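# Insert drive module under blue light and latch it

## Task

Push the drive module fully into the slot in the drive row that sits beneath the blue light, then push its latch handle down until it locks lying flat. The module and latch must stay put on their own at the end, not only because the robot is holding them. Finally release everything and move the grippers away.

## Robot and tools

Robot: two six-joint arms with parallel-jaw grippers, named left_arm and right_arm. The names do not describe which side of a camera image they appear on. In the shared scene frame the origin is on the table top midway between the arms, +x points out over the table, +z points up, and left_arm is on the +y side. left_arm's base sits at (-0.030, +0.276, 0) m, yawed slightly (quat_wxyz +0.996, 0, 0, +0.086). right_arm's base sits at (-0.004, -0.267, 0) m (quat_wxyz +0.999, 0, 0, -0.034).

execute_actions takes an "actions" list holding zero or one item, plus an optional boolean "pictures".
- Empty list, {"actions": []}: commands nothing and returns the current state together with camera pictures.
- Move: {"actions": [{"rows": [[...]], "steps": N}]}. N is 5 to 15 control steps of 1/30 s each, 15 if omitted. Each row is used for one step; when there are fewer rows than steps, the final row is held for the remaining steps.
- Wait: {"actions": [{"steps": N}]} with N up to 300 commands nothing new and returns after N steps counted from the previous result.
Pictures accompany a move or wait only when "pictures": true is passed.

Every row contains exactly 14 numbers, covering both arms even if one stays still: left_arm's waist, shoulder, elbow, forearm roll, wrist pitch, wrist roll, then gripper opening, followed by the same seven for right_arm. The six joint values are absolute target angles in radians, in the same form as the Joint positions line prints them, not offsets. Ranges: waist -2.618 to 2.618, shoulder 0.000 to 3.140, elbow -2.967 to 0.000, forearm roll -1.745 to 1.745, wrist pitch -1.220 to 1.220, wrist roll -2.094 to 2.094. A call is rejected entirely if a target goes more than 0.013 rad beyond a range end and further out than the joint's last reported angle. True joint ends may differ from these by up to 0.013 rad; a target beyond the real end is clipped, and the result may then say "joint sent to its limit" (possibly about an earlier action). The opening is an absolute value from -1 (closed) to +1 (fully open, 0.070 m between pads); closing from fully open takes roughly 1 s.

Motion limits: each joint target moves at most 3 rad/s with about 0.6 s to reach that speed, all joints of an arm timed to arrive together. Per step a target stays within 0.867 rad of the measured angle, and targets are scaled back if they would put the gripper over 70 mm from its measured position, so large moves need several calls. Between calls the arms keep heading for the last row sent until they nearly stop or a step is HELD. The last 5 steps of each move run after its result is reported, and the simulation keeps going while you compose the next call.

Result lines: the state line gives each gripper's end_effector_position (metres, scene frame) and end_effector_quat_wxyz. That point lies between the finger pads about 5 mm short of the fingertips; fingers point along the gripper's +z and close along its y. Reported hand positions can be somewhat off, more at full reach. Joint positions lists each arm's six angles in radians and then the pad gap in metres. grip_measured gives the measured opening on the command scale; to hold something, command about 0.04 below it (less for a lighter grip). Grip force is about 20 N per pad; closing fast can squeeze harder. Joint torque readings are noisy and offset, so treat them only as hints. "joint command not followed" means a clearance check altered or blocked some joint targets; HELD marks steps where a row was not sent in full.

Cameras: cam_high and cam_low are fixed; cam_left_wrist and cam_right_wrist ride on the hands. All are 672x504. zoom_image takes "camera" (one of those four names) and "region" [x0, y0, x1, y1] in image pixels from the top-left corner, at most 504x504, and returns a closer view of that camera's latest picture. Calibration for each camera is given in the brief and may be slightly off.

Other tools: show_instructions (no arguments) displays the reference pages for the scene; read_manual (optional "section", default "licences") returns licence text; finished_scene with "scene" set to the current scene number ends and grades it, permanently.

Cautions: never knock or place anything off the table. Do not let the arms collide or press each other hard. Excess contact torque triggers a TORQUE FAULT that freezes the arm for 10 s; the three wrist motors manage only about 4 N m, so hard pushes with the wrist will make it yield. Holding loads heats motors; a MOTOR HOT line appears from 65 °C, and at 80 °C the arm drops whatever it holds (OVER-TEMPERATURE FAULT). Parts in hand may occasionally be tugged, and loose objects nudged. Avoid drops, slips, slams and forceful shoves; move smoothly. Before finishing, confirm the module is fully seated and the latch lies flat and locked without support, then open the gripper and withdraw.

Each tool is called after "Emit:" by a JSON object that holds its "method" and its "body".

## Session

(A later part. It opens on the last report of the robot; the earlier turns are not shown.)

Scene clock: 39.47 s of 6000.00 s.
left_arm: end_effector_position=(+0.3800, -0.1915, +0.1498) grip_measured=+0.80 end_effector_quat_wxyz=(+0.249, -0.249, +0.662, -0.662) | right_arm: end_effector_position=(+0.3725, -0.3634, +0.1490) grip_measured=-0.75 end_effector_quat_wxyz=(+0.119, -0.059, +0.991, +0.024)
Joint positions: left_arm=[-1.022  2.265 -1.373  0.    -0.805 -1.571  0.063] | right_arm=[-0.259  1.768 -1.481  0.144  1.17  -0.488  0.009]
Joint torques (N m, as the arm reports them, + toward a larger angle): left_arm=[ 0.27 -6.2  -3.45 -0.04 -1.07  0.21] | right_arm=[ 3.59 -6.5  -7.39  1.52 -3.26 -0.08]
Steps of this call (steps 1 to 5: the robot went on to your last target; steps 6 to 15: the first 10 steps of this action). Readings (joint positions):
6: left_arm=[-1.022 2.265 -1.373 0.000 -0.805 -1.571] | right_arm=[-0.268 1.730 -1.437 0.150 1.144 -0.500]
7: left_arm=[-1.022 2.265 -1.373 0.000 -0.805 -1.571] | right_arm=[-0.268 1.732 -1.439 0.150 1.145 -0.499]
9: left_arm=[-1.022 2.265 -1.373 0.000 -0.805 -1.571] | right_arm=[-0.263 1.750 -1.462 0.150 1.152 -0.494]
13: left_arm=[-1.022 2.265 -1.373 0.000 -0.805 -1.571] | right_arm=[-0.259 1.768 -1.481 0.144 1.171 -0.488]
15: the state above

Emit:
{"method": "execute_actions", "body": {"actions": [{"rows":[[-1.022,2.265,-1.373,0,-0.805,-1.571,0.8,-0.268,1.73,-1.437,0.15,1.144,-0.50,-0.8]],"steps":15}]}}

Emit:
{"method": "execute_actions", "body": {"actions": [{"steps":15}], "pictures": true}}

Emit:
{"method": "zoom_image", "body": {"camera": "cam_right_wrist", "region": [130, 0, 470, 100]}}

Emit:
{"method": "zoom_image", "body": {"camera": "cam_left_wrist", "region": [240, 120, 440, 380]}}

Scene clock: 40.03 s of 6000.00 s.
left_arm: end_effector_position=(+0.3800, -0.1915, +0.1498) grip_measured=+0.80 end_effector_quat_wxyz=(+0.249, -0.249, +0.662, -0.662) | right_arm: end_effector_position=(+0.3711, -0.3630, +0.1554) grip_measured=-0.75 end_effector_quat_wxyz=(+0.141, -0.059, +0.988, +0.019)
Joint positions: left_arm=[-1.022  2.265 -1.373  0.    -0.805 -1.571  0.063] | right_arm=[-0.265  1.728 -1.443  0.158  1.13  -0.501  0.009]
Joint torques (N m, as the arm reports them, + toward a larger angle): left_arm=[ 0.36 -6.33 -3.55 -0.06 -1.06  0.2 ] | right_arm=[-0.99 -5.68 -3.08 -0.03 -0.01 -0.05]
Steps of this call (steps 1 to 5: the last 5 steps of your previous action; steps 6 to 7: the robot went on to your last target; steps 8 to 17: the first 10 steps of this action). Readings (joint positions):
8: left_arm=[-1.022 2.265 -1.373 0.000 -0.805 -1.571] | right_arm=[-0.259 1.767 -1.482 0.146 1.172 -0.488]
9: left_arm=[-1.022 2.265 -1.373 0.000 -0.805 -1.571] | right_arm=[-0.259 1.766 -1.481 0.146 1.172 -0.488]
11: left_arm=[-1.022 2.265 -1.373 0.000 -0.805 -1.571] | right_arm=[-0.262 1.749 -1.461 0.151 1.148 -0.494]
15: left_arm=[-1.022 2.265 -1.373 0.000 -0.805 -1.571] | right_arm=[-0.264 1.728 -1.443 0.158 1.127 -0.501]
17: the state above

Scene clock: 40.53 s of 6000.00 s.
left_arm: end_effector_position=(+0.3800, -0.1915, +0.1498) grip_measured=+0.80 end_effector_quat_wxyz=(+0.249, -0.249, +0.662, -0.662) | right_arm: end_effector_position=(+0.3664, -0.3639, +0.1520) grip_measured=-0.75 end_effector_quat_wxyz=(+0.130, -0.058, +0.990, +0.020)
Joint positions: left_arm=[-1.022  2.265 -1.373  0.    -0.805 -1.571  0.063] | right_arm=[-0.268  1.73  -1.437  0.15   1.143 -0.5    0.009]
Joint torques (N m, as the arm reports them, + toward a larger angle): left_arm=[ 0.37 -6.21 -3.54 -0.06 -1.05  0.23] | right_arm=[-0.89 -5.53 -3.24  0.    0.01  0.07]
Kept back: nothing.
Steps of this call (steps 1 to 5: the last 5 steps of your previous action; steps 6 to 15: the robot went on to your last target). Readings (joint positions):
1: left_arm=[-1.022 2.265 -1.373 0.000 -0.805 -1.571] | right_arm=[-0.266 1.728 -1.442 0.157 1.132 -0.501]
2: left_arm=[-1.022 2.265 -1.373 0.000 -0.805 -1.571] | right_arm=[-0.266 1.728 -1.441 0.155 1.134 -0.501]
4: left_arm=[-1.022 2.265 -1.373 0.000 -0.805 -1.571] | right_arm=[-0.267 1.728 -1.440 0.153 1.138 -0.501]
8: left_arm=[-1.022 2.265 -1.373 0.000 -0.805 -1.571] | right_arm=[-0.268 1.729 -1.438 0.151 1.141 -0.501]
15: the state above
camera_calibration (this result's frames):
cam_left_wrist: T_world_to_cam=[[0.00838618, 0.00773876, 0.999935, -0.151045], [-0.994221, -0.106964, 0.00916608, 0.34883], [0.107028, -0.994233, 0.00679702, -0.111049], [0, 0, 0, 1]] pos_world=[0.359966, -0.0719278, 0.148592]
cam_right_wrist: T_world_to_cam=[[0.123147, -0.99223, -0.0177532, -0.404585], [-0.935353, -0.122028, 0.332, 0.242201], [-0.331587, -0.0242794, -0.943112, 0.380745], [0, 0, 0, 1]] pos_world=[0.402617, -0.362642, 0.271492]

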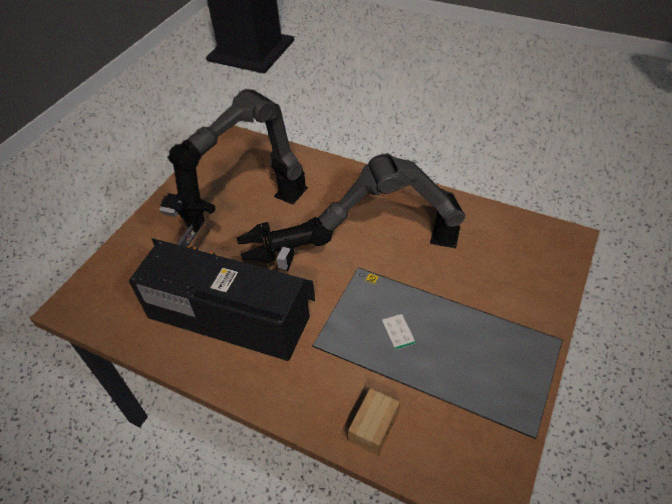

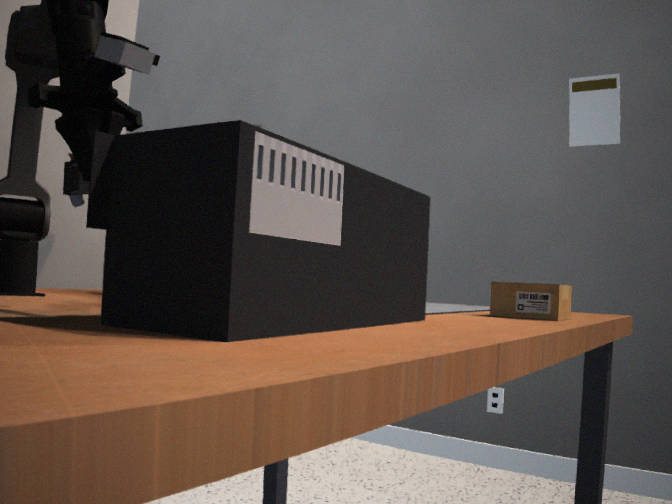

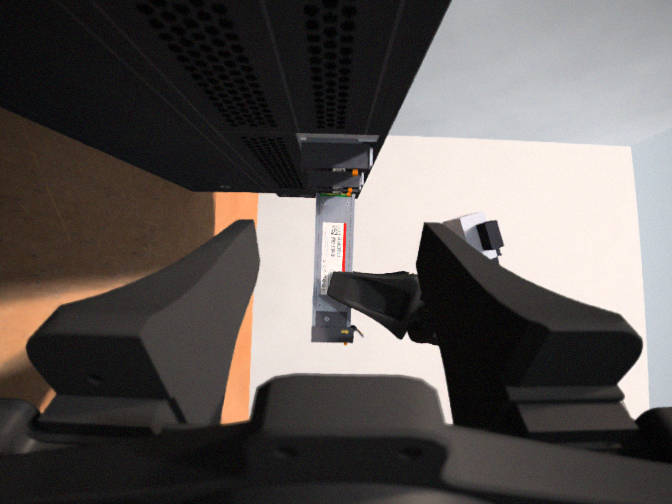

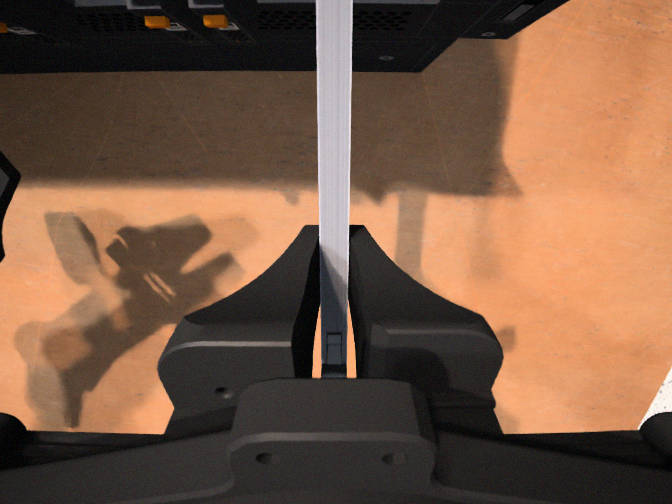

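Region (130, 0, 470, 100) of cam_right_wrist's 672x504 image, scaled by 1.482, with more detail than that image has; it fills the top 148 rows of this view, and the rest is white.

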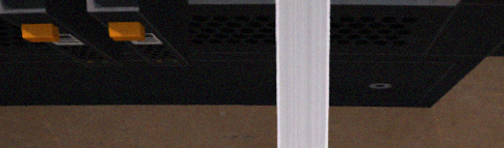

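Region (240, 120, 440, 380) of cam_left_wrist's 672x504 image, scaled by 1.938, with more detail than that image has; it fills the left 388 columns of this view, and the rest is white.

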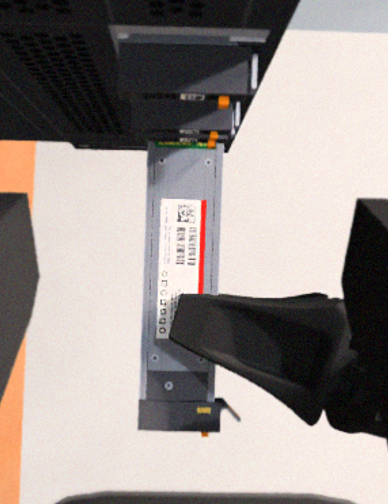

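Emit:
{"method": "execute_actions", "body": {"actions": [{"rows":[[-1.022,2.265,-1.373,0,-0.805,-1.571,0.8,-0.2575,1.73,-1.437,0.13,1.157,-0.483,-0.8]],"steps":15}], "pictures": true}}

Emit:
{"method": "execute_actions", "body": {"actions": [{"rows":[[-1.022,2.265,-1.373,0,-0.805,-1.571,0.8,-0.243,1.7759,-1.4994,0.13,1.174,-0.469,-0.8]],"steps":15}]}}

Scene clock: 41.20 s of 6000.00 s.
left_arm: end_effector_position=(+0.3800, -0.1915, +0.1498) grip_measured=+0.80 end_effector_quat_wxyz=(+0.249, -0.249, +0.662, -0.662) | right_arm: end_effector_position=(+0.3628, -0.3630, +0.1505) grip_measured=-0.75 end_effector_quat_wxyz=(+0.119, -0.058, +0.991, +0.016)
Joint positions: left_arm=[-1.022  2.265 -1.373  0.    -0.805 -1.571  0.063] | right_arm=[-0.258  1.73  -1.437  0.129  1.158 -0.482  0.009]
Joint torques (N m, as the arm reports them, + toward a larger angle): left_arm=[ 0.31 -6.18 -3.58 -0.06 -1.05  0.21] | right_arm=[ 0.13 -5.48 -3.23  0.3  -0.27 -0.19]
Steps of this call (steps 1 to 10: the robot went on to your last target; steps 11 to 20: the first 10 steps of this action). Readings (joint positions):
11: left_arm=[-1.022 2.265 -1.373 0.000 -0.805 -1.571] | right_arm=[-0.268 1.730 -1.437 0.150 1.144 -0.500]
12: left_arm=[-1.022 2.265 -1.373 0.000 -0.805 -1.571] | right_arm=[-0.267 1.730 -1.437 0.147 1.146 -0.497]
14: left_arm=[-1.022 2.265 -1.373 0.000 -0.805 -1.571] | right_arm=[-0.259 1.730 -1.437 0.130 1.157 -0.483]
18: left_arm=[-1.022 2.265 -1.373 0.000 -0.805 -1.571] | right_arm=[-0.258 1.730 -1.437 0.128 1.159 -0.482]
20: the state above
camera_calibration (this result's frames):
cam_left_wrist: T_world_to_cam=[[0.00838669, 0.00773801, 0.999935, -0.151045], [-0.994221, -0.106964, 0.00916651, 0.34883], [0.107028, -0.994233, 0.00679621, -0.111049], [0, 0, 0, 1]] pos_world=[0.359966, -0.0719276, 0.148592]
cam_right_wrist: T_world_to_cam=[[0.121931, -0.992485, -0.010309, -0.404008], [-0.927822, -0.117664, 0.353979, 0.235003], [-0.352531, -0.033596, -0.935197, 0.381141], [0, 0, 0, 1]] pos_world=[0.401667, -0.360516, 0.269091]

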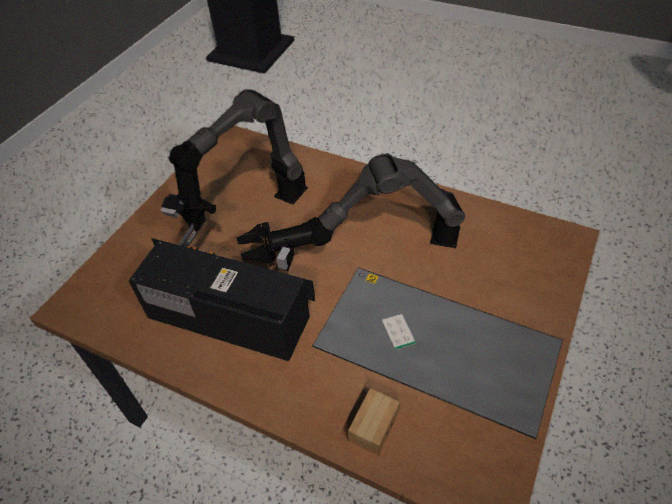

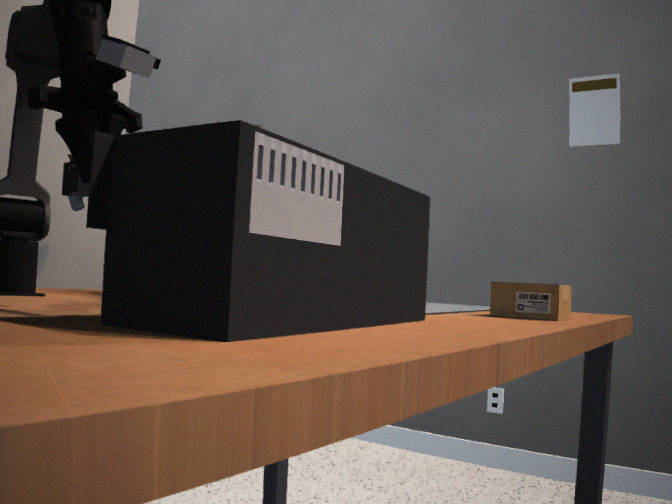

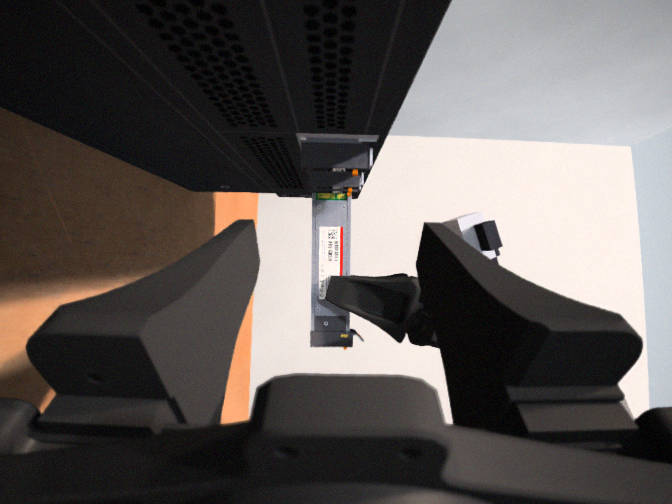

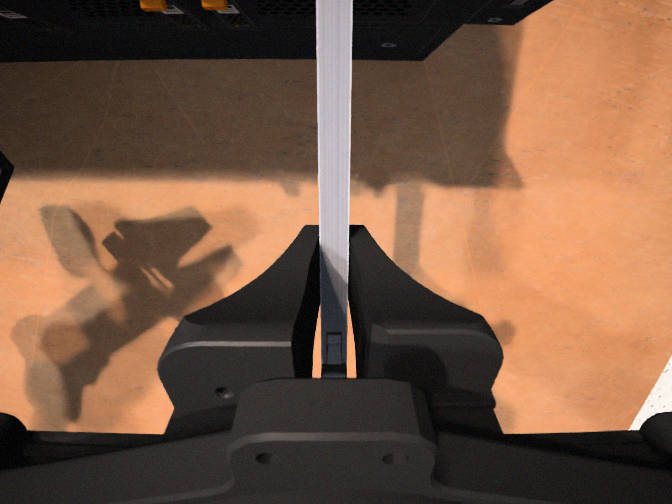

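Scene clock: 41.70 s of 6000.00 s.
left_arm: end_effector_position=(+0.3800, -0.1915, +0.1498) grip_measured=+0.80 end_effector_quat_wxyz=(+0.249, -0.249, +0.662, -0.662) | right_arm: end_effector_position=(+0.3738, -0.3618, +0.1499) grip_measured=-0.75 end_effector_quat_wxyz=(+0.113, -0.060, +0.992, +0.018)
Joint positions: left_arm=[-1.022  2.265 -1.373  0.    -0.805 -1.571  0.063] | right_arm=[-0.245  1.776 -1.498  0.126  1.185 -0.469  0.009]
Joint torques (N m, as the arm reports them, + toward a larger angle): left_arm=[ 0.36 -6.15 -3.57 -0.08 -1.07  0.26] | right_arm=[ 3.61 -5.18 -4.91  1.39 -2.44 -0.08]
Steps of this call (steps 1 to 5: the last 5 steps of your previous action; steps 6 to 15: the first 10 steps of this action). Readings (joint positions):
6: left_arm=[-1.022 2.265 -1.373 0.000 -0.805 -1.571] | right_arm=[-0.258 1.730 -1.437 0.130 1.157 -0.483]
7: left_arm=[-1.022 2.265 -1.373 0.000 -0.805 -1.571] | right_arm=[-0.257 1.732 -1.439 0.130 1.158 -0.483]
9: left_arm=[-1.022 2.265 -1.373 0.000 -0.805 -1.571] | right_arm=[-0.251 1.750 -1.462 0.130 1.164 -0.478]
13: left_arm=[-1.022 2.265 -1.373 0.000 -0.805 -1.571] | right_arm=[-0.245 1.776 -1.498 0.126 1.185 -0.469]
15: the state above

Emit:
{"method": "execute_actions", "body": {"actions": [{"rows":[[-1.022,2.265,-1.373,0,-0.805,-1.571,0.8,-0.2575,1.726,-1.437,0.13,1.161,-0.483,-0.8]],"steps":15}]}}

Emit:
{"method": "execute_actions", "body": {"actions": [{"steps":15}], "pictures": true}}

Emit:
{"method": "zoom_image", "body": {"camera": "cam_left_wrist", "region": [240, 120, 440, 380]}}

Scene clock: 42.27 s of 6000.00 s.
left_arm: end_effector_position=(+0.3800, -0.1915, +0.1498) grip_measured=+0.80 end_effector_quat_wxyz=(+0.249, -0.249, +0.662, -0.662) | right_arm: end_effector_position=(+0.3649, -0.3609, +0.1529) grip_measured=-0.75 end_effector_quat_wxyz=(+0.125, -0.059, +0.990, +0.017)
Joint positions: left_arm=[-1.022  2.265 -1.373  0.    -0.805 -1.571  0.063] | right_arm=[-0.255  1.726 -1.438  0.136  1.153 -0.484  0.009]
Joint torques (N m, as the arm reports them, + toward a larger angle): left_arm=[ 0.45 -6.25 -3.62 -0.1  -1.07  0.22] | right_arm=[-0.96 -5.86 -3.69 -0.07  0.02 -0.05]
Steps of this call (steps 1 to 5: the last 5 steps of your previous action; steps 6 to 7: the robot went on to your last target; steps 8 to 17: the first 10 steps of this action). Readings (joint positions):
8: left_arm=[-1.022 2.265 -1.373 0.000 -0.805 -1.571] | right_arm=[-0.244 1.775 -1.498 0.126 1.178 -0.469]
9: left_arm=[-1.022 2.265 -1.373 0.000 -0.805 -1.571] | right_arm=[-0.245 1.774 -1.496 0.126 1.176 -0.469]
11: left_arm=[-1.022 2.265 -1.373 0.000 -0.805 -1.571] | right_arm=[-0.248 1.758 -1.474 0.133 1.157 -0.473]
15: left_arm=[-1.022 2.265 -1.373 0.000 -0.805 -1.571] | right_arm=[-0.254 1.726 -1.438 0.138 1.149 -0.484]
17: the state above

Scene clock: 42.77 s of 6000.00 s.
left_arm: end_effector_position=(+0.3800, -0.1915, +0.1498) grip_measured=+0.80 end_effector_quat_wxyz=(+0.249, -0.249, +0.662, -0.662) | right_arm: end_effector_position=(+0.3624, -0.3624, +0.1521) grip_measured=-0.75 end_effector_quat_wxyz=(+0.120, -0.059, +0.991, +0.016)
Joint positions: left_arm=[-1.022  2.265 -1.373  0.    -0.805 -1.571  0.063] | right_arm=[-0.257  1.726 -1.437  0.13   1.161 -0.483  0.009]
Joint torques (N m, as the arm reports them, + toward a larger angle): left_arm=[ 0.39 -6.24 -3.61 -0.1  -1.05  0.22] | right_arm=[-0.86 -6.04 -3.07 -0.03  0.01  0.07]
Kept back: nothing.
Steps of this call (steps 1 to 5: the last 5 steps of your previous action; steps 6 to 15: the robot went on to your last target). Readings (joint positions):
1: left_arm=[-1.022 2.265 -1.373 0.000 -0.805 -1.571] | right_arm=[-0.255 1.726 -1.438 0.135 1.154 -0.484]
2: left_arm=[-1.022 2.265 -1.373 0.000 -0.805 -1.571] | right_arm=[-0.256 1.726 -1.438 0.134 1.156 -0.484]
4: left_arm=[-1.022 2.265 -1.373 0.000 -0.805 -1.571] | right_arm=[-0.256 1.726 -1.438 0.133 1.157 -0.484]
8: left_arm=[-1.022 2.265 -1.373 0.000 -0.805 -1.571] | right_arm=[-0.257 1.726 -1.438 0.131 1.159 -0.484]
15: the state above
All arms were judged still, so your last target was given up. Only a new action makes them travel on or press farther. Fingers that are still opening or closing keep moving.
camera_calibration (this result's frames):
cam_left_wrist: T_world_to_cam=[[0.00838679, 0.00773789, 0.999935, -0.151045], [-0.994221, -0.106965, 0.00916659, 0.34883], [0.107029, -0.994233, 0.00679608, -0.111049], [0, 0, 0, 1]] pos_world=[0.359966, -0.0719276, 0.148592]
cam_right_wrist: T_world_to_cam=[[0.123329, -0.992309, -0.010642, -0.403734], [-0.928549, -0.119175, 0.351559, 0.234256], [-0.350123, -0.0334759, -0.936105, 0.381836], [0, 0, 0, 1]] pos_world=[0.401, -0.359929, 0.270787]

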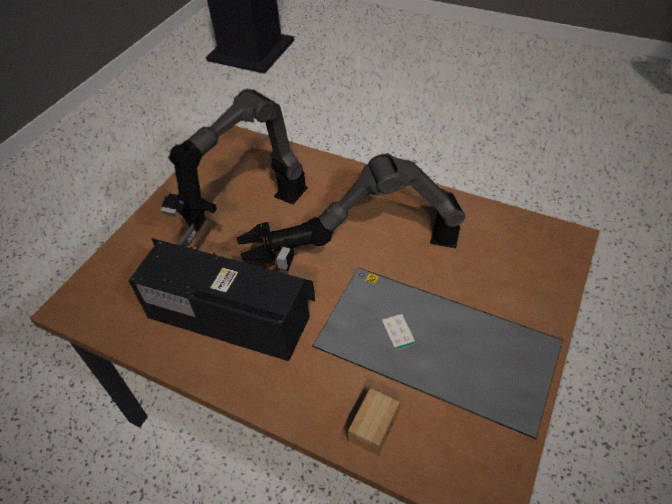

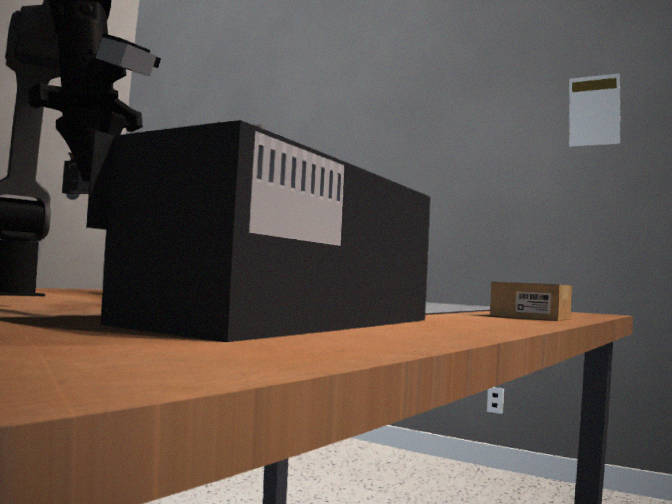

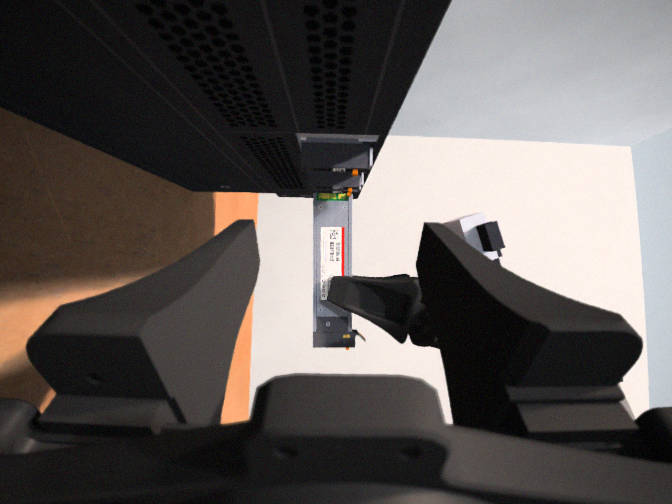

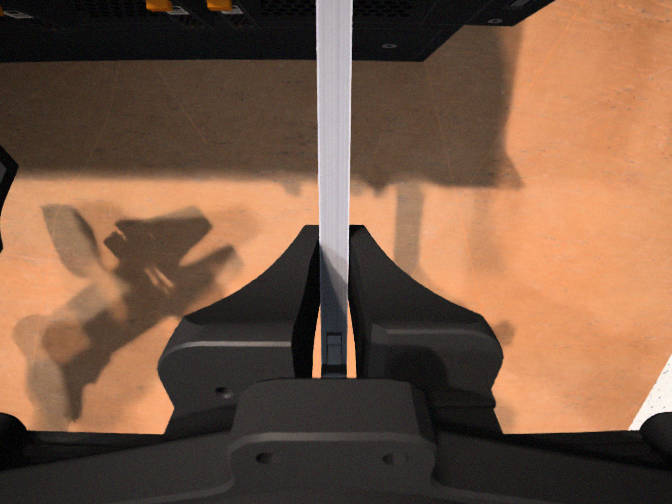

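Region (240, 120, 440, 380) of cam_left_wrist's 672x504 image, scaled by 1.938, with more detail than that image has; it fills the left 388 columns of this view, and the rest is white.

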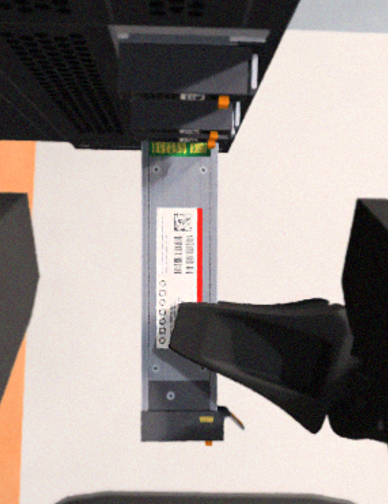

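Emit:
{"method": "execute_actions", "body": {"actions": [{"rows":[[-1.022,2.265,-1.373,0,-0.805,-1.571,0.8,-0.248,1.772,-1.4994,0.13,1.178,-0.474,-0.8]],"steps":15}]}}

Scene clock: 43.20 s of 6000.00 s.
left_arm: end_effector_position=(+0.3800, -0.1915, +0.1498) grip_measured=+0.80 end_effector_quat_wxyz=(+0.249, -0.249, +0.662, -0.662) | right_arm: end_effector_position=(+0.3749, -0.3632, +0.1514) grip_measured=-0.75 end_effector_quat_wxyz=(+0.118, -0.060, +0.991, +0.018)
Joint positions: left_arm=[-1.022  2.265 -1.373  0.    -0.805 -1.571  0.063] | right_arm=[-0.249  1.773 -1.5    0.128  1.18  -0.473  0.009]
Joint torques (N m, as the arm reports them, + toward a larger angle): left_arm=[ 0.37 -6.03 -3.58 -0.12 -1.07  0.2 ] | right_arm=[ 1.18 -6.6  -4.06  0.33 -0.37 -0.03]
Steps of this call (steps 1 to 3: nothing new was sent; steps 4 to 13: the first 10 steps of this action). Readings (joint positions):
4: left_arm=[-1.022 2.265 -1.373 0.000 -0.805 -1.571] | right_arm=[-0.257 1.726 -1.437 0.130 1.161 -0.483]
5: left_arm=[-1.022 2.265 -1.373 0.000 -0.805 -1.571] | right_arm=[-0.257 1.728 -1.439 0.130 1.162 -0.483]
7: left_arm=[-1.022 2.265 -1.373 0.000 -0.805 -1.571] | right_arm=[-0.255 1.745 -1.462 0.130 1.169 -0.479]
11: left_arm=[-1.022 2.265 -1.373 0.000 -0.805 -1.571] | right_arm=[-0.249 1.774 -1.500 0.128 1.180 -0.473]
13: the state above

Emit:
{"method": "execute_actions", "body": {"actions": [{"rows":[[-1.022,2.265,-1.373,0,-0.805,-1.571,0.8,-0.2366,1.8125,-1.5558,0.13,1.194,-0.463,-0.8]],"steps":15}]}}

Emit:
{"method": "execute_actions", "body": {"actions": [{"rows":[[-1.022,2.265,-1.373,0,-0.805,-1.571,0.8,-0.2224,1.8621,-1.6277,0.13,1.216,-0.449,-0.8]],"steps":15}], "pictures": true}}

Scene clock: 43.73 s of 6000.00 s.
left_arm: end_effector_position=(+0.3800, -0.1915, +0.1498) grip_measured=+0.80 end_effector_quat_wxyz=(+0.249, -0.249, +0.662, -0.662) | right_arm: end_effector_position=(+0.3877, -0.3620, +0.1516) grip_measured=-0.75 end_effector_quat_wxyz=(+0.120, -0.061, +0.991, +0.019)
Joint positions: left_arm=[-1.022  2.265 -1.373 -0.    -0.805 -1.571  0.063] | right_arm=[-0.236  1.814 -1.557  0.129  1.192 -0.462  0.009]
Joint torques (N m, as the arm reports them, + toward a larger angle): left_arm=[ 0.34 -6.28 -3.7  -0.1  -1.07  0.22] | right_arm=[ 1.77 -7.41 -4.19  1.01 -0.07 -0.2 ]
Steps of this call (steps 1 to 5: the last 5 steps of your previous action; step 6: the robot went on to your last target; steps 7 to 16: the first 10 steps of this action). Readings (joint positions):
7: left_arm=[-1.022 2.265 -1.373 -0.000 -0.805 -1.571] | right_arm=[-0.249 1.773 -1.500 0.128 1.179 -0.473]
8: left_arm=[-1.022 2.265 -1.373 -0.000 -0.805 -1.571] | right_arm=[-0.248 1.774 -1.502 0.128 1.180 -0.473]
10: left_arm=[-1.022 2.265 -1.373 -0.000 -0.805 -1.571] | right_arm=[-0.244 1.789 -1.525 0.127 1.189 -0.468]
14: left_arm=[-1.022 2.265 -1.373 -0.000 -0.805 -1.571] | right_arm=[-0.236 1.814 -1.557 0.128 1.192 -0.462]
16: the state above

Scene clock: 44.23 s of 6000.00 s.
left_arm: end_effector_position=(+0.3800, -0.1915, +0.1498) grip_measured=+0.80 end_effector_quat_wxyz=(+0.249, -0.249, +0.662, -0.662) | right_arm: end_effector_position=(+0.4000, -0.3605, +0.1511) grip_measured=-0.75 end_effector_quat_wxyz=(+0.116, -0.063, +0.991, +0.020)
Joint positions: left_arm=[-1.022  2.265 -1.373 -0.    -0.805 -1.571  0.063] | right_arm=[-0.224  1.862 -1.626  0.126  1.218 -0.449  0.009]
Joint torques (N m, as the arm reports them, + toward a larger angle): left_arm=[ 0.35 -6.25 -3.71 -0.11 -1.06  0.21] | right_arm=[ 5.11 -6.9  -6.79  2.12 -1.01 -0.16]
Steps of this call (steps 1 to 5: the last 5 steps of your previous action; steps 6 to 15: the first 10 steps of this action). Readings (joint positions):
6: left_arm=[-1.022 2.265 -1.373 -0.000 -0.805 -1.571] | right_arm=[-0.236 1.814 -1.557 0.129 1.192 -0.462]
7: left_arm=[-1.022 2.265 -1.373 -0.000 -0.805 -1.571] | right_arm=[-0.236 1.815 -1.559 0.130 1.194 -0.462]
9: left_arm=[-1.022 2.265 -1.373 -0.000 -0.805 -1.571] | right_arm=[-0.233 1.829 -1.581 0.129 1.208 -0.458]
13: left_arm=[-1.022 2.265 -1.373 -0.000 -0.805 -1.571] | right_arm=[-0.224 1.862 -1.626 0.126 1.218 -0.449]
15: the state above
camera_calibration (this result's frames):
cam_left_wrist: T_world_to_cam=[[0.00839784, 0.00774799, 0.999935, -0.151047], [-0.994219, -0.10698, 0.00917877, 0.348828], [0.107044, -0.994231, 0.0068048, -0.111054], [0, 0, 0, 1]] pos_world=[0.359967, -0.0719256, 0.148591]
cam_right_wrist: T_world_to_cam=[[0.131779, -0.991105, -0.0185549, -0.40828], [-0.924744, -0.129655, 0.357824, 0.263495], [-0.357047, -0.0299953, -0.933605, 0.397799], [0, 0, 0, 1]] pos_world=[0.439501, -0.358553, 0.269527]

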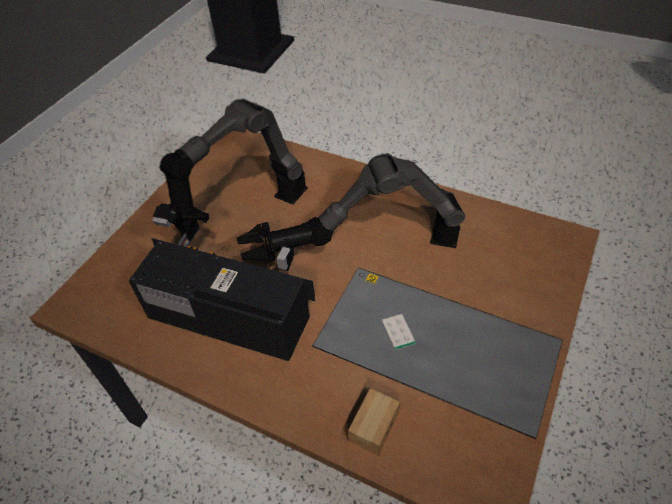

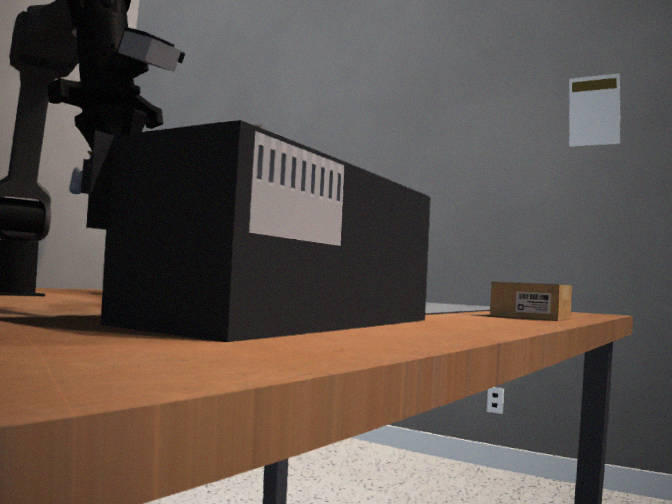

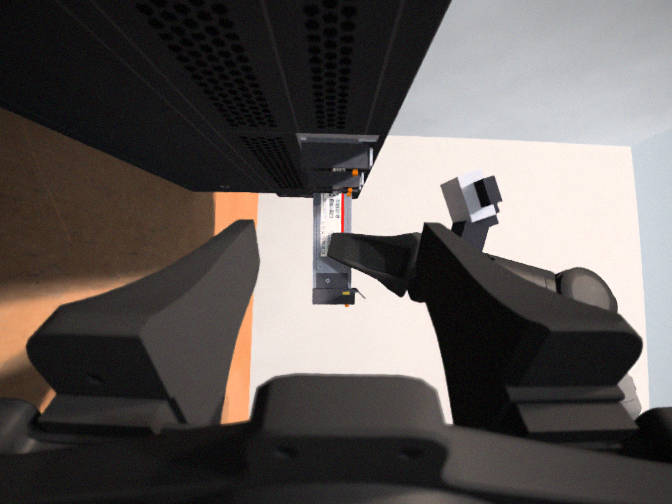

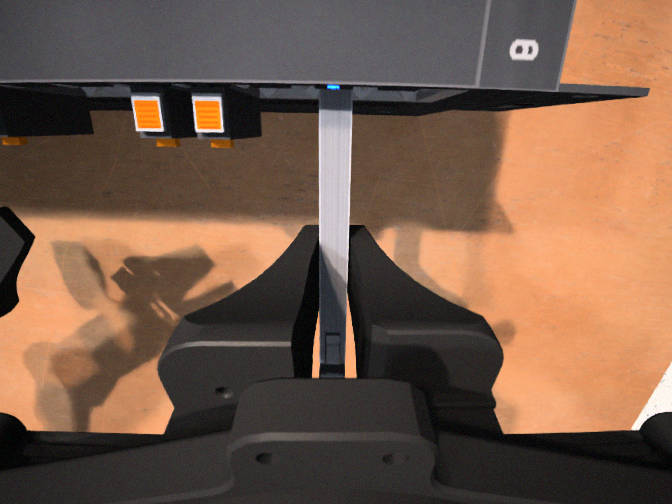

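Emit:
{"method": "execute_actions", "body": {"actions": [{"rows":[[-1.022,2.265,-1.373,0,-0.805,-1.571,0.8,-0.2224,1.8621,-1.6277,0.13,1.216,-0.449,0.3]],"steps":15}]}}

Emit:
{"method": "execute_actions", "body": {"actions": [{"rows":[[-1.022,2.265,-1.373,0,-0.805,-1.571,0.8,-0.283,1.68,-1.377,0.13,1.147,-0.51,0.3]],"steps":15}]}}

Emit:
{"method": "execute_actions", "body": {"actions": [{"rows":[[-1.022,2.265,-1.373,0,-0.805,-1.571,0.8,-0.232,1.477,-1.088,0,0.868,-0.42,0.3]],"steps":15}]}}

Emit:
{"method": "execute_actions", "body": {"actions": [{"rows":[[-1.022,2.265,-1.373,0,-0.805,-1.571,0.8,-0.232,1.477,-1.088,0,0.868,-0.42,-1]],"steps":15}]}}

Emit:
{"method": "execute_actions", "body": {"actions": [{"steps":15}], "pictures": true}}

Scene clock: 45.07 s of 6000.00 s.
left_arm: end_effector_position=(+0.3800, -0.1915, +0.1498) grip_measured=+0.80 end_effector_quat_wxyz=(+0.249, -0.249, +0.662, -0.662) | right_arm: end_effector_position=(+0.4036, -0.3581, +0.1539) grip_measured=-0.12 end_effector_quat_wxyz=(+0.124, -0.064, +0.990, +0.022)
Joint positions: left_arm=[-1.022  2.265 -1.373 -0.    -0.805 -1.571  0.063] | right_arm=[-0.22   1.862 -1.632  0.135  1.213 -0.449  0.031]
Joint torques (N m, as the arm reports them, + toward a larger angle): left_arm=[ 0.34 -6.26 -3.64 -0.09 -1.07  0.21] | right_arm=[-0.82 -6.86 -2.9  -0.03 -0.02 -0.15]
Steps of this call (steps 1 to 5: the last 5 steps of your previous action; steps 6 to 15: the robot went on to your last target; steps 16 to 25: the first 10 steps of this action). Readings (joint positions):
16: left_arm=[-1.022 2.265 -1.373 -0.000 -0.805 -1.571] | right_arm=[-0.223 1.863 -1.627 0.129 1.218 -0.449]
17: left_arm=[-1.022 2.265 -1.373 -0.000 -0.805 -1.571] | right_arm=[-0.220 1.862 -1.631 0.138 1.212 -0.449]
19: left_arm=[-1.022 2.265 -1.373 -0.000 -0.805 -1.571] | right_arm=[-0.216 1.862 -1.635 0.144 1.207 -0.449]
23: left_arm=[-1.022 2.265 -1.373 -0.000 -0.805 -1.571] | right_arm=[-0.218 1.862 -1.634 0.137 1.211 -0.449]
25: the state above

Scene clock: 45.57 s of 6000.00 s.
left_arm: end_effector_position=(+0.3800, -0.1915, +0.1498) grip_measured=+0.80 end_effector_quat_wxyz=(+0.249, -0.249, +0.662, -0.662) | right_arm: end_effector_position=(+0.3570, -0.3666, +0.1528) grip_measured=+0.30 end_effector_quat_wxyz=(+0.120, -0.059, +0.991, +0.014)
Joint positions: left_arm=[-1.022  2.265 -1.373 -0.    -0.805 -1.571  0.063] | right_arm=[-0.272  1.712 -1.422  0.13   1.161 -0.499  0.046]
Joint torques (N m, as the arm reports them, + toward a larger angle): left_arm=[ 0.29 -6.17 -3.69 -0.1  -1.08  0.21] | right_arm=[-0.02 -4.95 -3.97 -0.01 -0.25 -0.09]
Steps of this call (steps 1 to 5: the last 5 steps of your previous action; steps 6 to 15: the first 10 steps of this action). Readings (joint positions):
6: left_arm=[-1.022 2.265 -1.373 -0.000 -0.805 -1.571] | right_arm=[-0.222 1.862 -1.629 0.131 1.215 -0.449]
7: left_arm=[-1.022 2.265 -1.373 -0.000 -0.805 -1.571] | right_arm=[-0.223 1.860 -1.625 0.131 1.215 -0.450]
9: left_arm=[-1.022 2.265 -1.373 -0.000 -0.805 -1.571] | right_arm=[-0.229 1.843 -1.600 0.131 1.209 -0.456]
13: left_arm=[-1.022 2.265 -1.373 -0.000 -0.805 -1.571] | right_arm=[-0.258 1.758 -1.482 0.130 1.176 -0.484]
15: the state above

Scene clock: 46.07 s of 6000.00 s.
left_arm: end_effector_position=(+0.3800, -0.1915, +0.1498) grip_measured=+0.80 end_effector_quat_wxyz=(+0.249, -0.249, +0.662, -0.662) | right_arm: end_effector_position=(+0.3306, -0.3688, +0.1504) grip_measured=+0.30 end_effector_quat_wxyz=(+0.169, -0.057, +0.983, -0.052)
Joint positions: left_arm=[-1.022  2.265 -1.373 -0.    -0.805 -1.571  0.063] | right_arm=[-0.245  1.527 -1.159  0.032  0.936 -0.442  0.045]
Joint torques (N m, as the arm reports them, + toward a larger angle): left_arm=[ 0.48 -6.21 -3.75 -0.1  -1.09  0.21] | right_arm=[-0.11 -4.22 -4.2   0.06 -0.01 -0.05]
Steps of this call (steps 1 to 5: the last 5 steps of your previous action; steps 6 to 15: the first 10 steps of this action). Readings (joint positions):
6: left_arm=[-1.022 2.265 -1.373 -0.000 -0.805 -1.571] | right_arm=[-0.284 1.678 -1.375 0.130 1.147 -0.510]
7: left_arm=[-1.022 2.265 -1.373 -0.000 -0.805 -1.571] | right_arm=[-0.283 1.677 -1.374 0.129 1.144 -0.510]
9: left_arm=[-1.022 2.265 -1.373 -0.000 -0.805 -1.571] | right_arm=[-0.279 1.662 -1.350 0.118 1.120 -0.502]
13: left_arm=[-1.022 2.265 -1.373 -0.000 -0.805 -1.571] | right_arm=[-0.257 1.579 -1.231 0.064 1.006 -0.465]
15: the state above

Scene clock: 46.57 s of 6000.00 s.
left_arm: end_effector_position=(+0.3800, -0.1915, +0.1498) grip_measured=+0.80 end_effector_quat_wxyz=(+0.249, -0.249, +0.662, -0.662) | right_arm: end_effector_position=(+0.3247, -0.3683, +0.1500) grip_measured=-0.32 end_effector_quat_wxyz=(+0.186, -0.059, +0.978, -0.070)
Joint positions: left_arm=[-1.022  2.265 -1.373 -0.    -0.805 -1.571  0.063] | right_arm=[-0.232  1.476 -1.087 -0.001  0.868 -0.42   0.024]
Joint torques (N m, as the arm reports them, + toward a larger angle): left_arm=[ 0.34 -6.26 -3.78 -0.1  -1.08  0.22] | right_arm=[-0.2  -3.8  -4.57  0.18 -0.14 -0.1 ]
Steps of this call (steps 1 to 5: the last 5 steps of your previous action; steps 6 to 15: the first 10 steps of this action). Readings (joint positions):
6: left_arm=[-1.022 2.265 -1.373 -0.000 -0.805 -1.571] | right_arm=[-0.232 1.475 -1.086 -0.001 0.867 -0.420]
7: left_arm=[-1.022 2.265 -1.373 -0.000 -0.805 -1.571] | right_arm=[-0.232 1.475 -1.086 -0.001 0.867 -0.420]
9: left_arm=[-1.022 2.265 -1.373 -0.000 -0.805 -1.571] | right_arm=[-0.232 1.475 -1.086 -0.001 0.867 -0.420]
13: left_arm=[-1.022 2.265 -1.373 -0.000 -0.805 -1.571] | right_arm=[-0.232 1.476 -1.087 -0.001 0.868 -0.420]
15: the state above

Scene clock: 47.07 s of 6000.00 s.
left_arm: end_effector_position=(+0.3800, -0.1915, +0.1498) grip_measured=+0.80 end_effector_quat_wxyz=(+0.249, -0.249, +0.662, -0.662) | right_arm: end_effector_position=(+0.3248, -0.3683, +0.1500) grip_measured=-1.00 end_effector_quat_wxyz=(+0.186, -0.059, +0.978, -0.070)
Joint positions: left_arm=[-1.022  2.265 -1.373 -0.    -0.805 -1.571  0.063] | right_arm=[-0.232  1.477 -1.088 -0.     0.868 -0.42   0.   ]
Joint torques (N m, as the arm reports them, + toward a larger angle): left_arm=[ 0.26 -6.28 -3.73 -0.12 -1.05  0.23] | right_arm=[-0.81 -3.96 -4.59  0.22 -0.14 -0.16]
Kept back: nothing.
Steps of this call (steps 1 to 5: the last 5 steps of your previous action; steps 6 to 15: the robot went on to your last target). Readings (joint positions):
1: left_arm=[-1.022 2.265 -1.373 -0.000 -0.805 -1.571] | right_arm=[-0.232 1.477 -1.088 -0.001 0.868 -0.420]
2: left_arm=[-1.022 2.265 -1.373 -0.000 -0.805 -1.571] | right_arm=[-0.232 1.477 -1.088 -0.001 0.868 -0.420]
4: left_arm=[-1.022 2.265 -1.373 -0.000 -0.805 -1.571] | right_arm=[-0.232 1.477 -1.088 -0.001 0.868 -0.420]
8: left_arm=[-1.022 2.265 -1.373 -0.000 -0.805 -1.571] | right_arm=[-0.232 1.477 -1.088 -0.000 0.868 -0.420]
15: the state above
All arms were judged still, so your last target was given up. Only a new action makes them travel on or press farther. Fingers that are still opening or closing keep moving.
camera_calibration (this result's frames):
cam_left_wrist: T_world_to_cam=[[0.00839818, 0.00774801, 0.999935, -0.151047], [-0.994219, -0.106981, 0.00917912, 0.348827], [0.107045, -0.994231, 0.00680478, -0.111054], [0, 0, 0, 1]] pos_world=[0.359967, -0.0719255, 0.148591]
cam_right_wrist: T_world_to_cam=[[0.0910217, -0.981804, 0.166661, -0.417204], [-0.972547, -0.0516472, 0.226901, 0.257228], [-0.214165, -0.182738, -0.959552, 0.270924], [0, 0, 0, 1]] pos_world=[0.346163, -0.34682, 0.271132]

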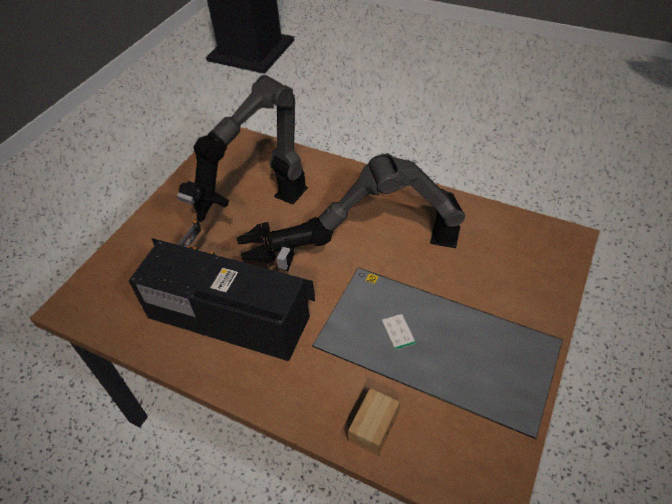

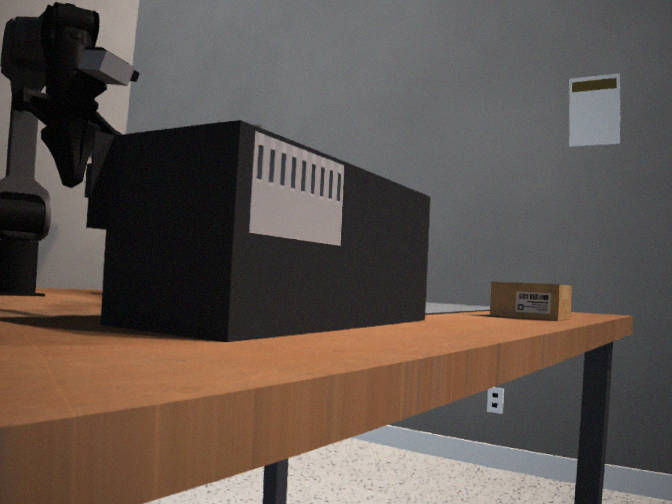

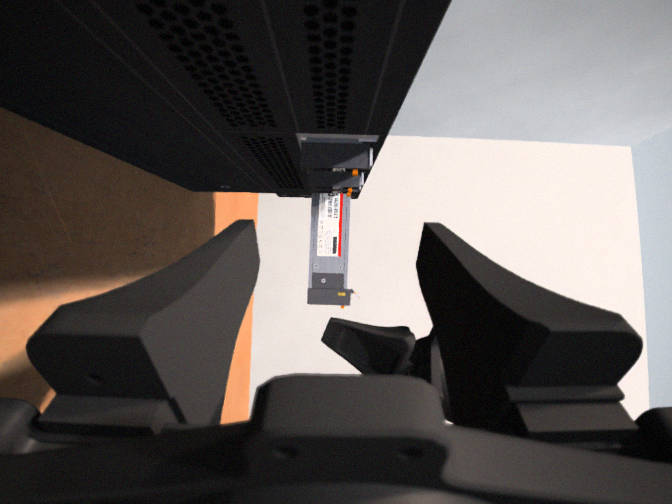

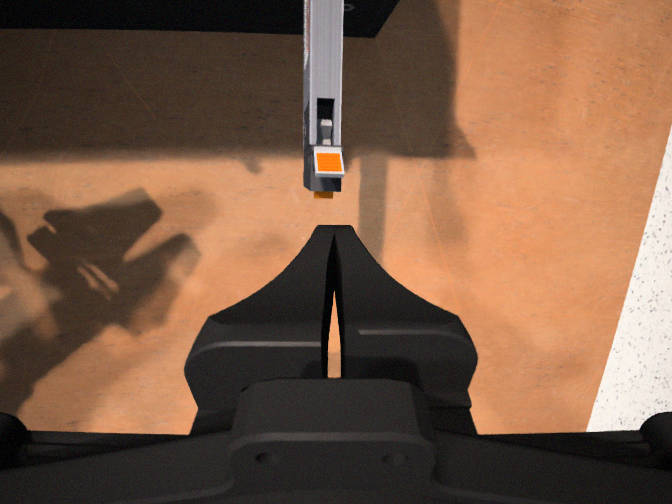

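Emit:
{"method": "execute_actions", "body": {"actions": [{"rows":[[-1.022,2.265,-1.373,0,-0.805,-1.571,0.8,-0.192,1.574,-1.2,0,0.883,-0.39,-1]],"steps":15}]}}

Emit:
{"method": "execute_actions", "body": {"actions": [{"rows":[[-1.022,2.265,-1.373,0,-0.805,-1.571,0.8,-0.1625,1.6704,-1.3118,0,0.8986,-0.36,-1]],"steps":15}]}}

Emit:
{"method": "execute_actions", "body": {"actions": [{"rows":[[-1.022,2.265,-1.373,0,-0.805,-1.571,0.8,-0.144,1.754,-1.4256,0,0.929,-0.34,-1]],"steps":15}], "pictures": true}}

Scene clock: 47.60 s of 6000.00 s.
left_arm: end_effector_position=(+0.3800, -0.1915, +0.1498) grip_measured=+0.80 end_effector_quat_wxyz=(+0.249, -0.249, +0.662, -0.662) | right_arm: end_effector_position=(+0.3462, -0.3630, +0.1467) grip_measured=-1.00 end_effector_quat_wxyz=(+0.166, -0.064, +0.982, -0.061)
Joint positions: left_arm=[-1.022  2.265 -1.373 -0.    -0.805 -1.571  0.063] | right_arm=[-0.196  1.575 -1.198 -0.009  0.925 -0.39   0.   ]
Joint torques (N m, as the arm reports them, + toward a larger angle): left_arm=[ 0.42 -6.15 -3.7  -0.1  -1.07  0.23] | right_arm=[ 6.52 -4.3  -6.59  2.22 -3.44 -0.07]
Steps of this call (steps 1 to 6: nothing new was sent; steps 7 to 16: the first 10 steps of this action). Readings (joint positions):
7: left_arm=[-1.022 2.265 -1.373 -0.000 -0.805 -1.571] | right_arm=[-0.232 1.477 -1.088 -0.000 0.868 -0.420]
8: left_arm=[-1.022 2.265 -1.373 -0.000 -0.805 -1.571] | right_arm=[-0.231 1.480 -1.091 -0.000 0.869 -0.420]
10: left_arm=[-1.022 2.265 -1.373 -0.000 -0.805 -1.571] | right_arm=[-0.223 1.501 -1.116 -0.000 0.873 -0.414]
14: left_arm=[-1.022 2.265 -1.373 -0.000 -0.805 -1.571] | right_arm=[-0.200 1.568 -1.189 -0.009 0.911 -0.392]
16: the state above

Scene clock: 48.10 s of 6000.00 s.
left_arm: end_effector_position=(+0.3800, -0.1915, +0.1498) grip_measured=+0.80 end_effector_quat_wxyz=(+0.249, -0.249, +0.662, -0.662) | right_arm: end_effector_position=(+0.3453, -0.3619, +0.1405) grip_measured=-1.00 end_effector_quat_wxyz=(+0.096, -0.076, +0.991, -0.061)
Joint positions: left_arm=[-1.022  2.265 -1.373 -0.    -0.805 -1.571  0.063] | right_arm=[-0.163  1.668 -1.318 -0.066  1.088 -0.359  0.   ]
Joint torques (N m, as the arm reports them, + toward a larger angle): left_arm=[ 0.39 -6.36 -3.73 -0.1  -1.08  0.21] | right_arm=[11.67 -1.27 -3.22  3.79 -3.45 -0.27]
Steps of this call (steps 1 to 5: the last 5 steps of your previous action; steps 6 to 15: the first 10 steps of this action). Readings (joint positions):
6: left_arm=[-1.022 2.265 -1.373 -0.000 -0.805 -1.571] | right_arm=[-0.196 1.574 -1.198 -0.006 0.926 -0.390]
7: left_arm=[-1.022 2.265 -1.373 -0.000 -0.805 -1.571] | right_arm=[-0.195 1.576 -1.201 -0.006 0.928 -0.389]
9: left_arm=[-1.022 2.265 -1.373 -0.000 -0.805 -1.571] | right_arm=[-0.190 1.594 -1.226 -0.010 0.965 -0.382]
13: left_arm=[-1.022 2.265 -1.373 -0.000 -0.805 -1.571] | right_arm=[-0.166 1.659 -1.312 -0.060 1.079 -0.361]
15: the state above

Scene clock: 58.60 s of 6000.00 s.
left_arm: end_effector_position=(+0.3800, -0.1915, +0.1498) grip_measured=+0.80 end_effector_quat_wxyz=(+0.249, -0.249, +0.662, -0.662) | right_arm: end_effector_position=(+0.3428, -0.3658, +0.1350) grip_measured=-1.00 end_effector_quat_wxyz=(+0.036, -0.079, +0.994, -0.066)
Joint positions: left_arm=[-1.022  2.265 -1.373 -0.    -0.805 -1.571  0.063] | right_arm=[-0.147  1.749 -1.415 -0.111  1.219 -0.341  0.   ]
Joint torques (N m, as the arm reports them, + toward a larger angle): left_arm=[ 0.43 -6.26 -3.92 -0.08 -1.08  0.19] | right_arm=[ 0.97 -5.04 -4.73  0.57 -0.2  -0.04]
TORQUE FAULT: the external load on joint 5 (wrist pitch) of the right arm reached its load limit, and that arm stopped for 10 seconds. A torque fault stops only its own arm. That arm's remaining commands of this call were not run. That arm holds where it stopped, with its grip as last carried out, and accepts commands again: back off and push less far. That arm stops again, at the same cost, whenever a joint's load reaches its limit.
Kept back: nothing.
The stop of the right arm began at step 15 of this call (marked STOPPED below). From that step on that arm followed nothing that you had sent. 6 of its steps, steps kept back included, did not run and will not run. The other arm was sent all steps of this action in this call, none kept back. Nothing is kept back now, and the robot has no last target.
Steps of this call (steps 1 to 5: the last 5 steps of your previous action; steps 6 to 15: the first 10 steps of this action; steps 16 to 20: the last 5 steps of this action, not kept back; steps 21 to 315: the stop continued). Readings (joint positions):
6: left_arm=[-1.022 2.265 -1.373 -0.000 -0.805 -1.571] | right_arm=[-0.163 1.668 -1.314 -0.066 1.083 -0.359]
7: left_arm=[-1.022 2.265 -1.373 -0.000 -0.805 -1.571] | right_arm=[-0.163 1.670 -1.315 -0.066 1.083 -0.359]
9: left_arm=[-1.022 2.265 -1.373 -0.000 -0.805 -1.571] | right_arm=[-0.159 1.687 -1.336 -0.072 1.111 -0.356]
13: left_arm=[-1.022 2.265 -1.373 -0.000 -0.805 -1.571] | right_arm=[-0.145 1.748 -1.419 -0.099 1.217 -0.341]
15: left_arm=[-1.022 2.265 -1.373 -0.000 -0.805 -1.571] | right_arm=[-0.146 1.750 -1.415 -0.112 1.218 -0.341] STOPPED (the right arm)
315: the state above
camera_calibration (this result's frames):
cam_left_wrist: T_world_to_cam=[[0.00838454, 0.00776383, 0.999935, -0.151048], [-0.994219, -0.10698, 0.00916725, 0.348831], [0.107045, -0.994231, 0.00682196, -0.11106], [0, 0, 0, 1]] pos_world=[0.359969, -0.0719281, 0.148598]
cam_right_wrist: T_world_to_cam=[[0.156877, -0.977229, 0.142876, -0.431654], [-0.858801, -0.0635419, 0.508353, 0.196882], [-0.487699, -0.202451, -0.849213, 0.332498], [0, 0, 0, 1]] pos_world=[0.398958, -0.342, 0.243949]

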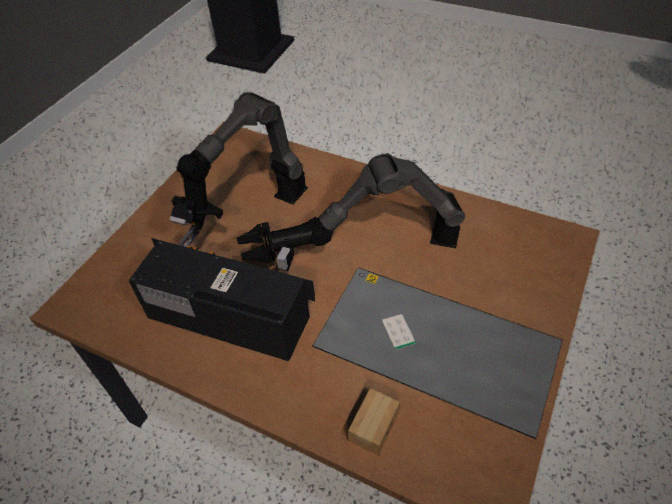

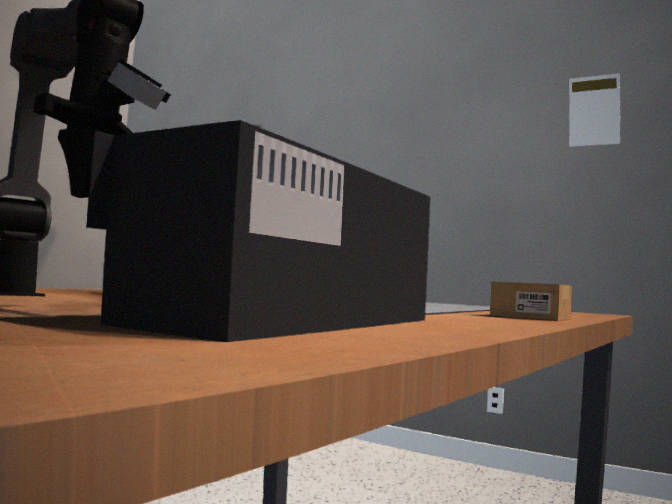

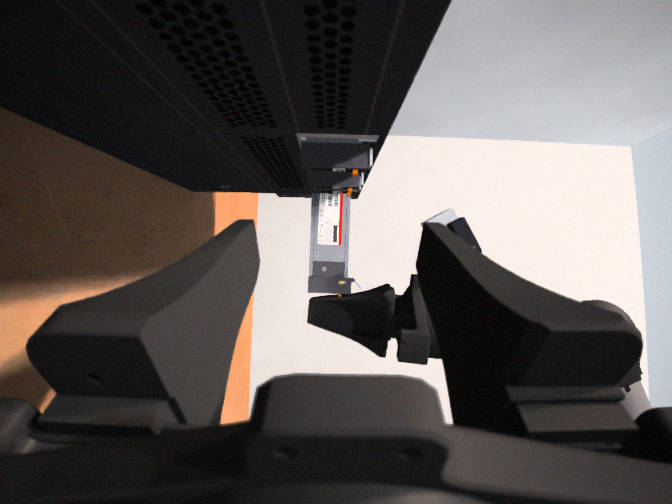

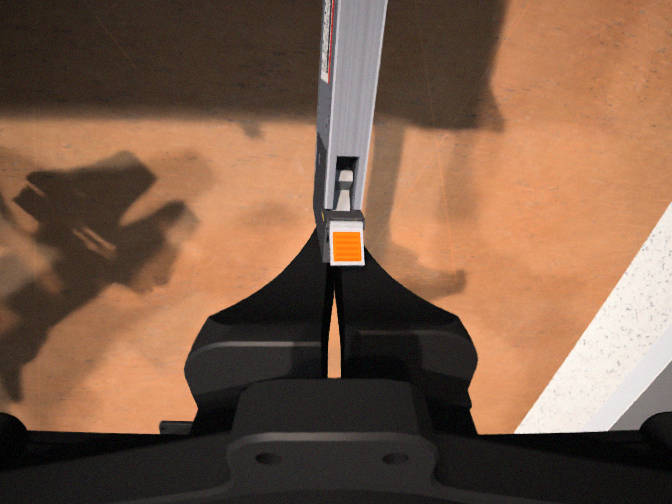

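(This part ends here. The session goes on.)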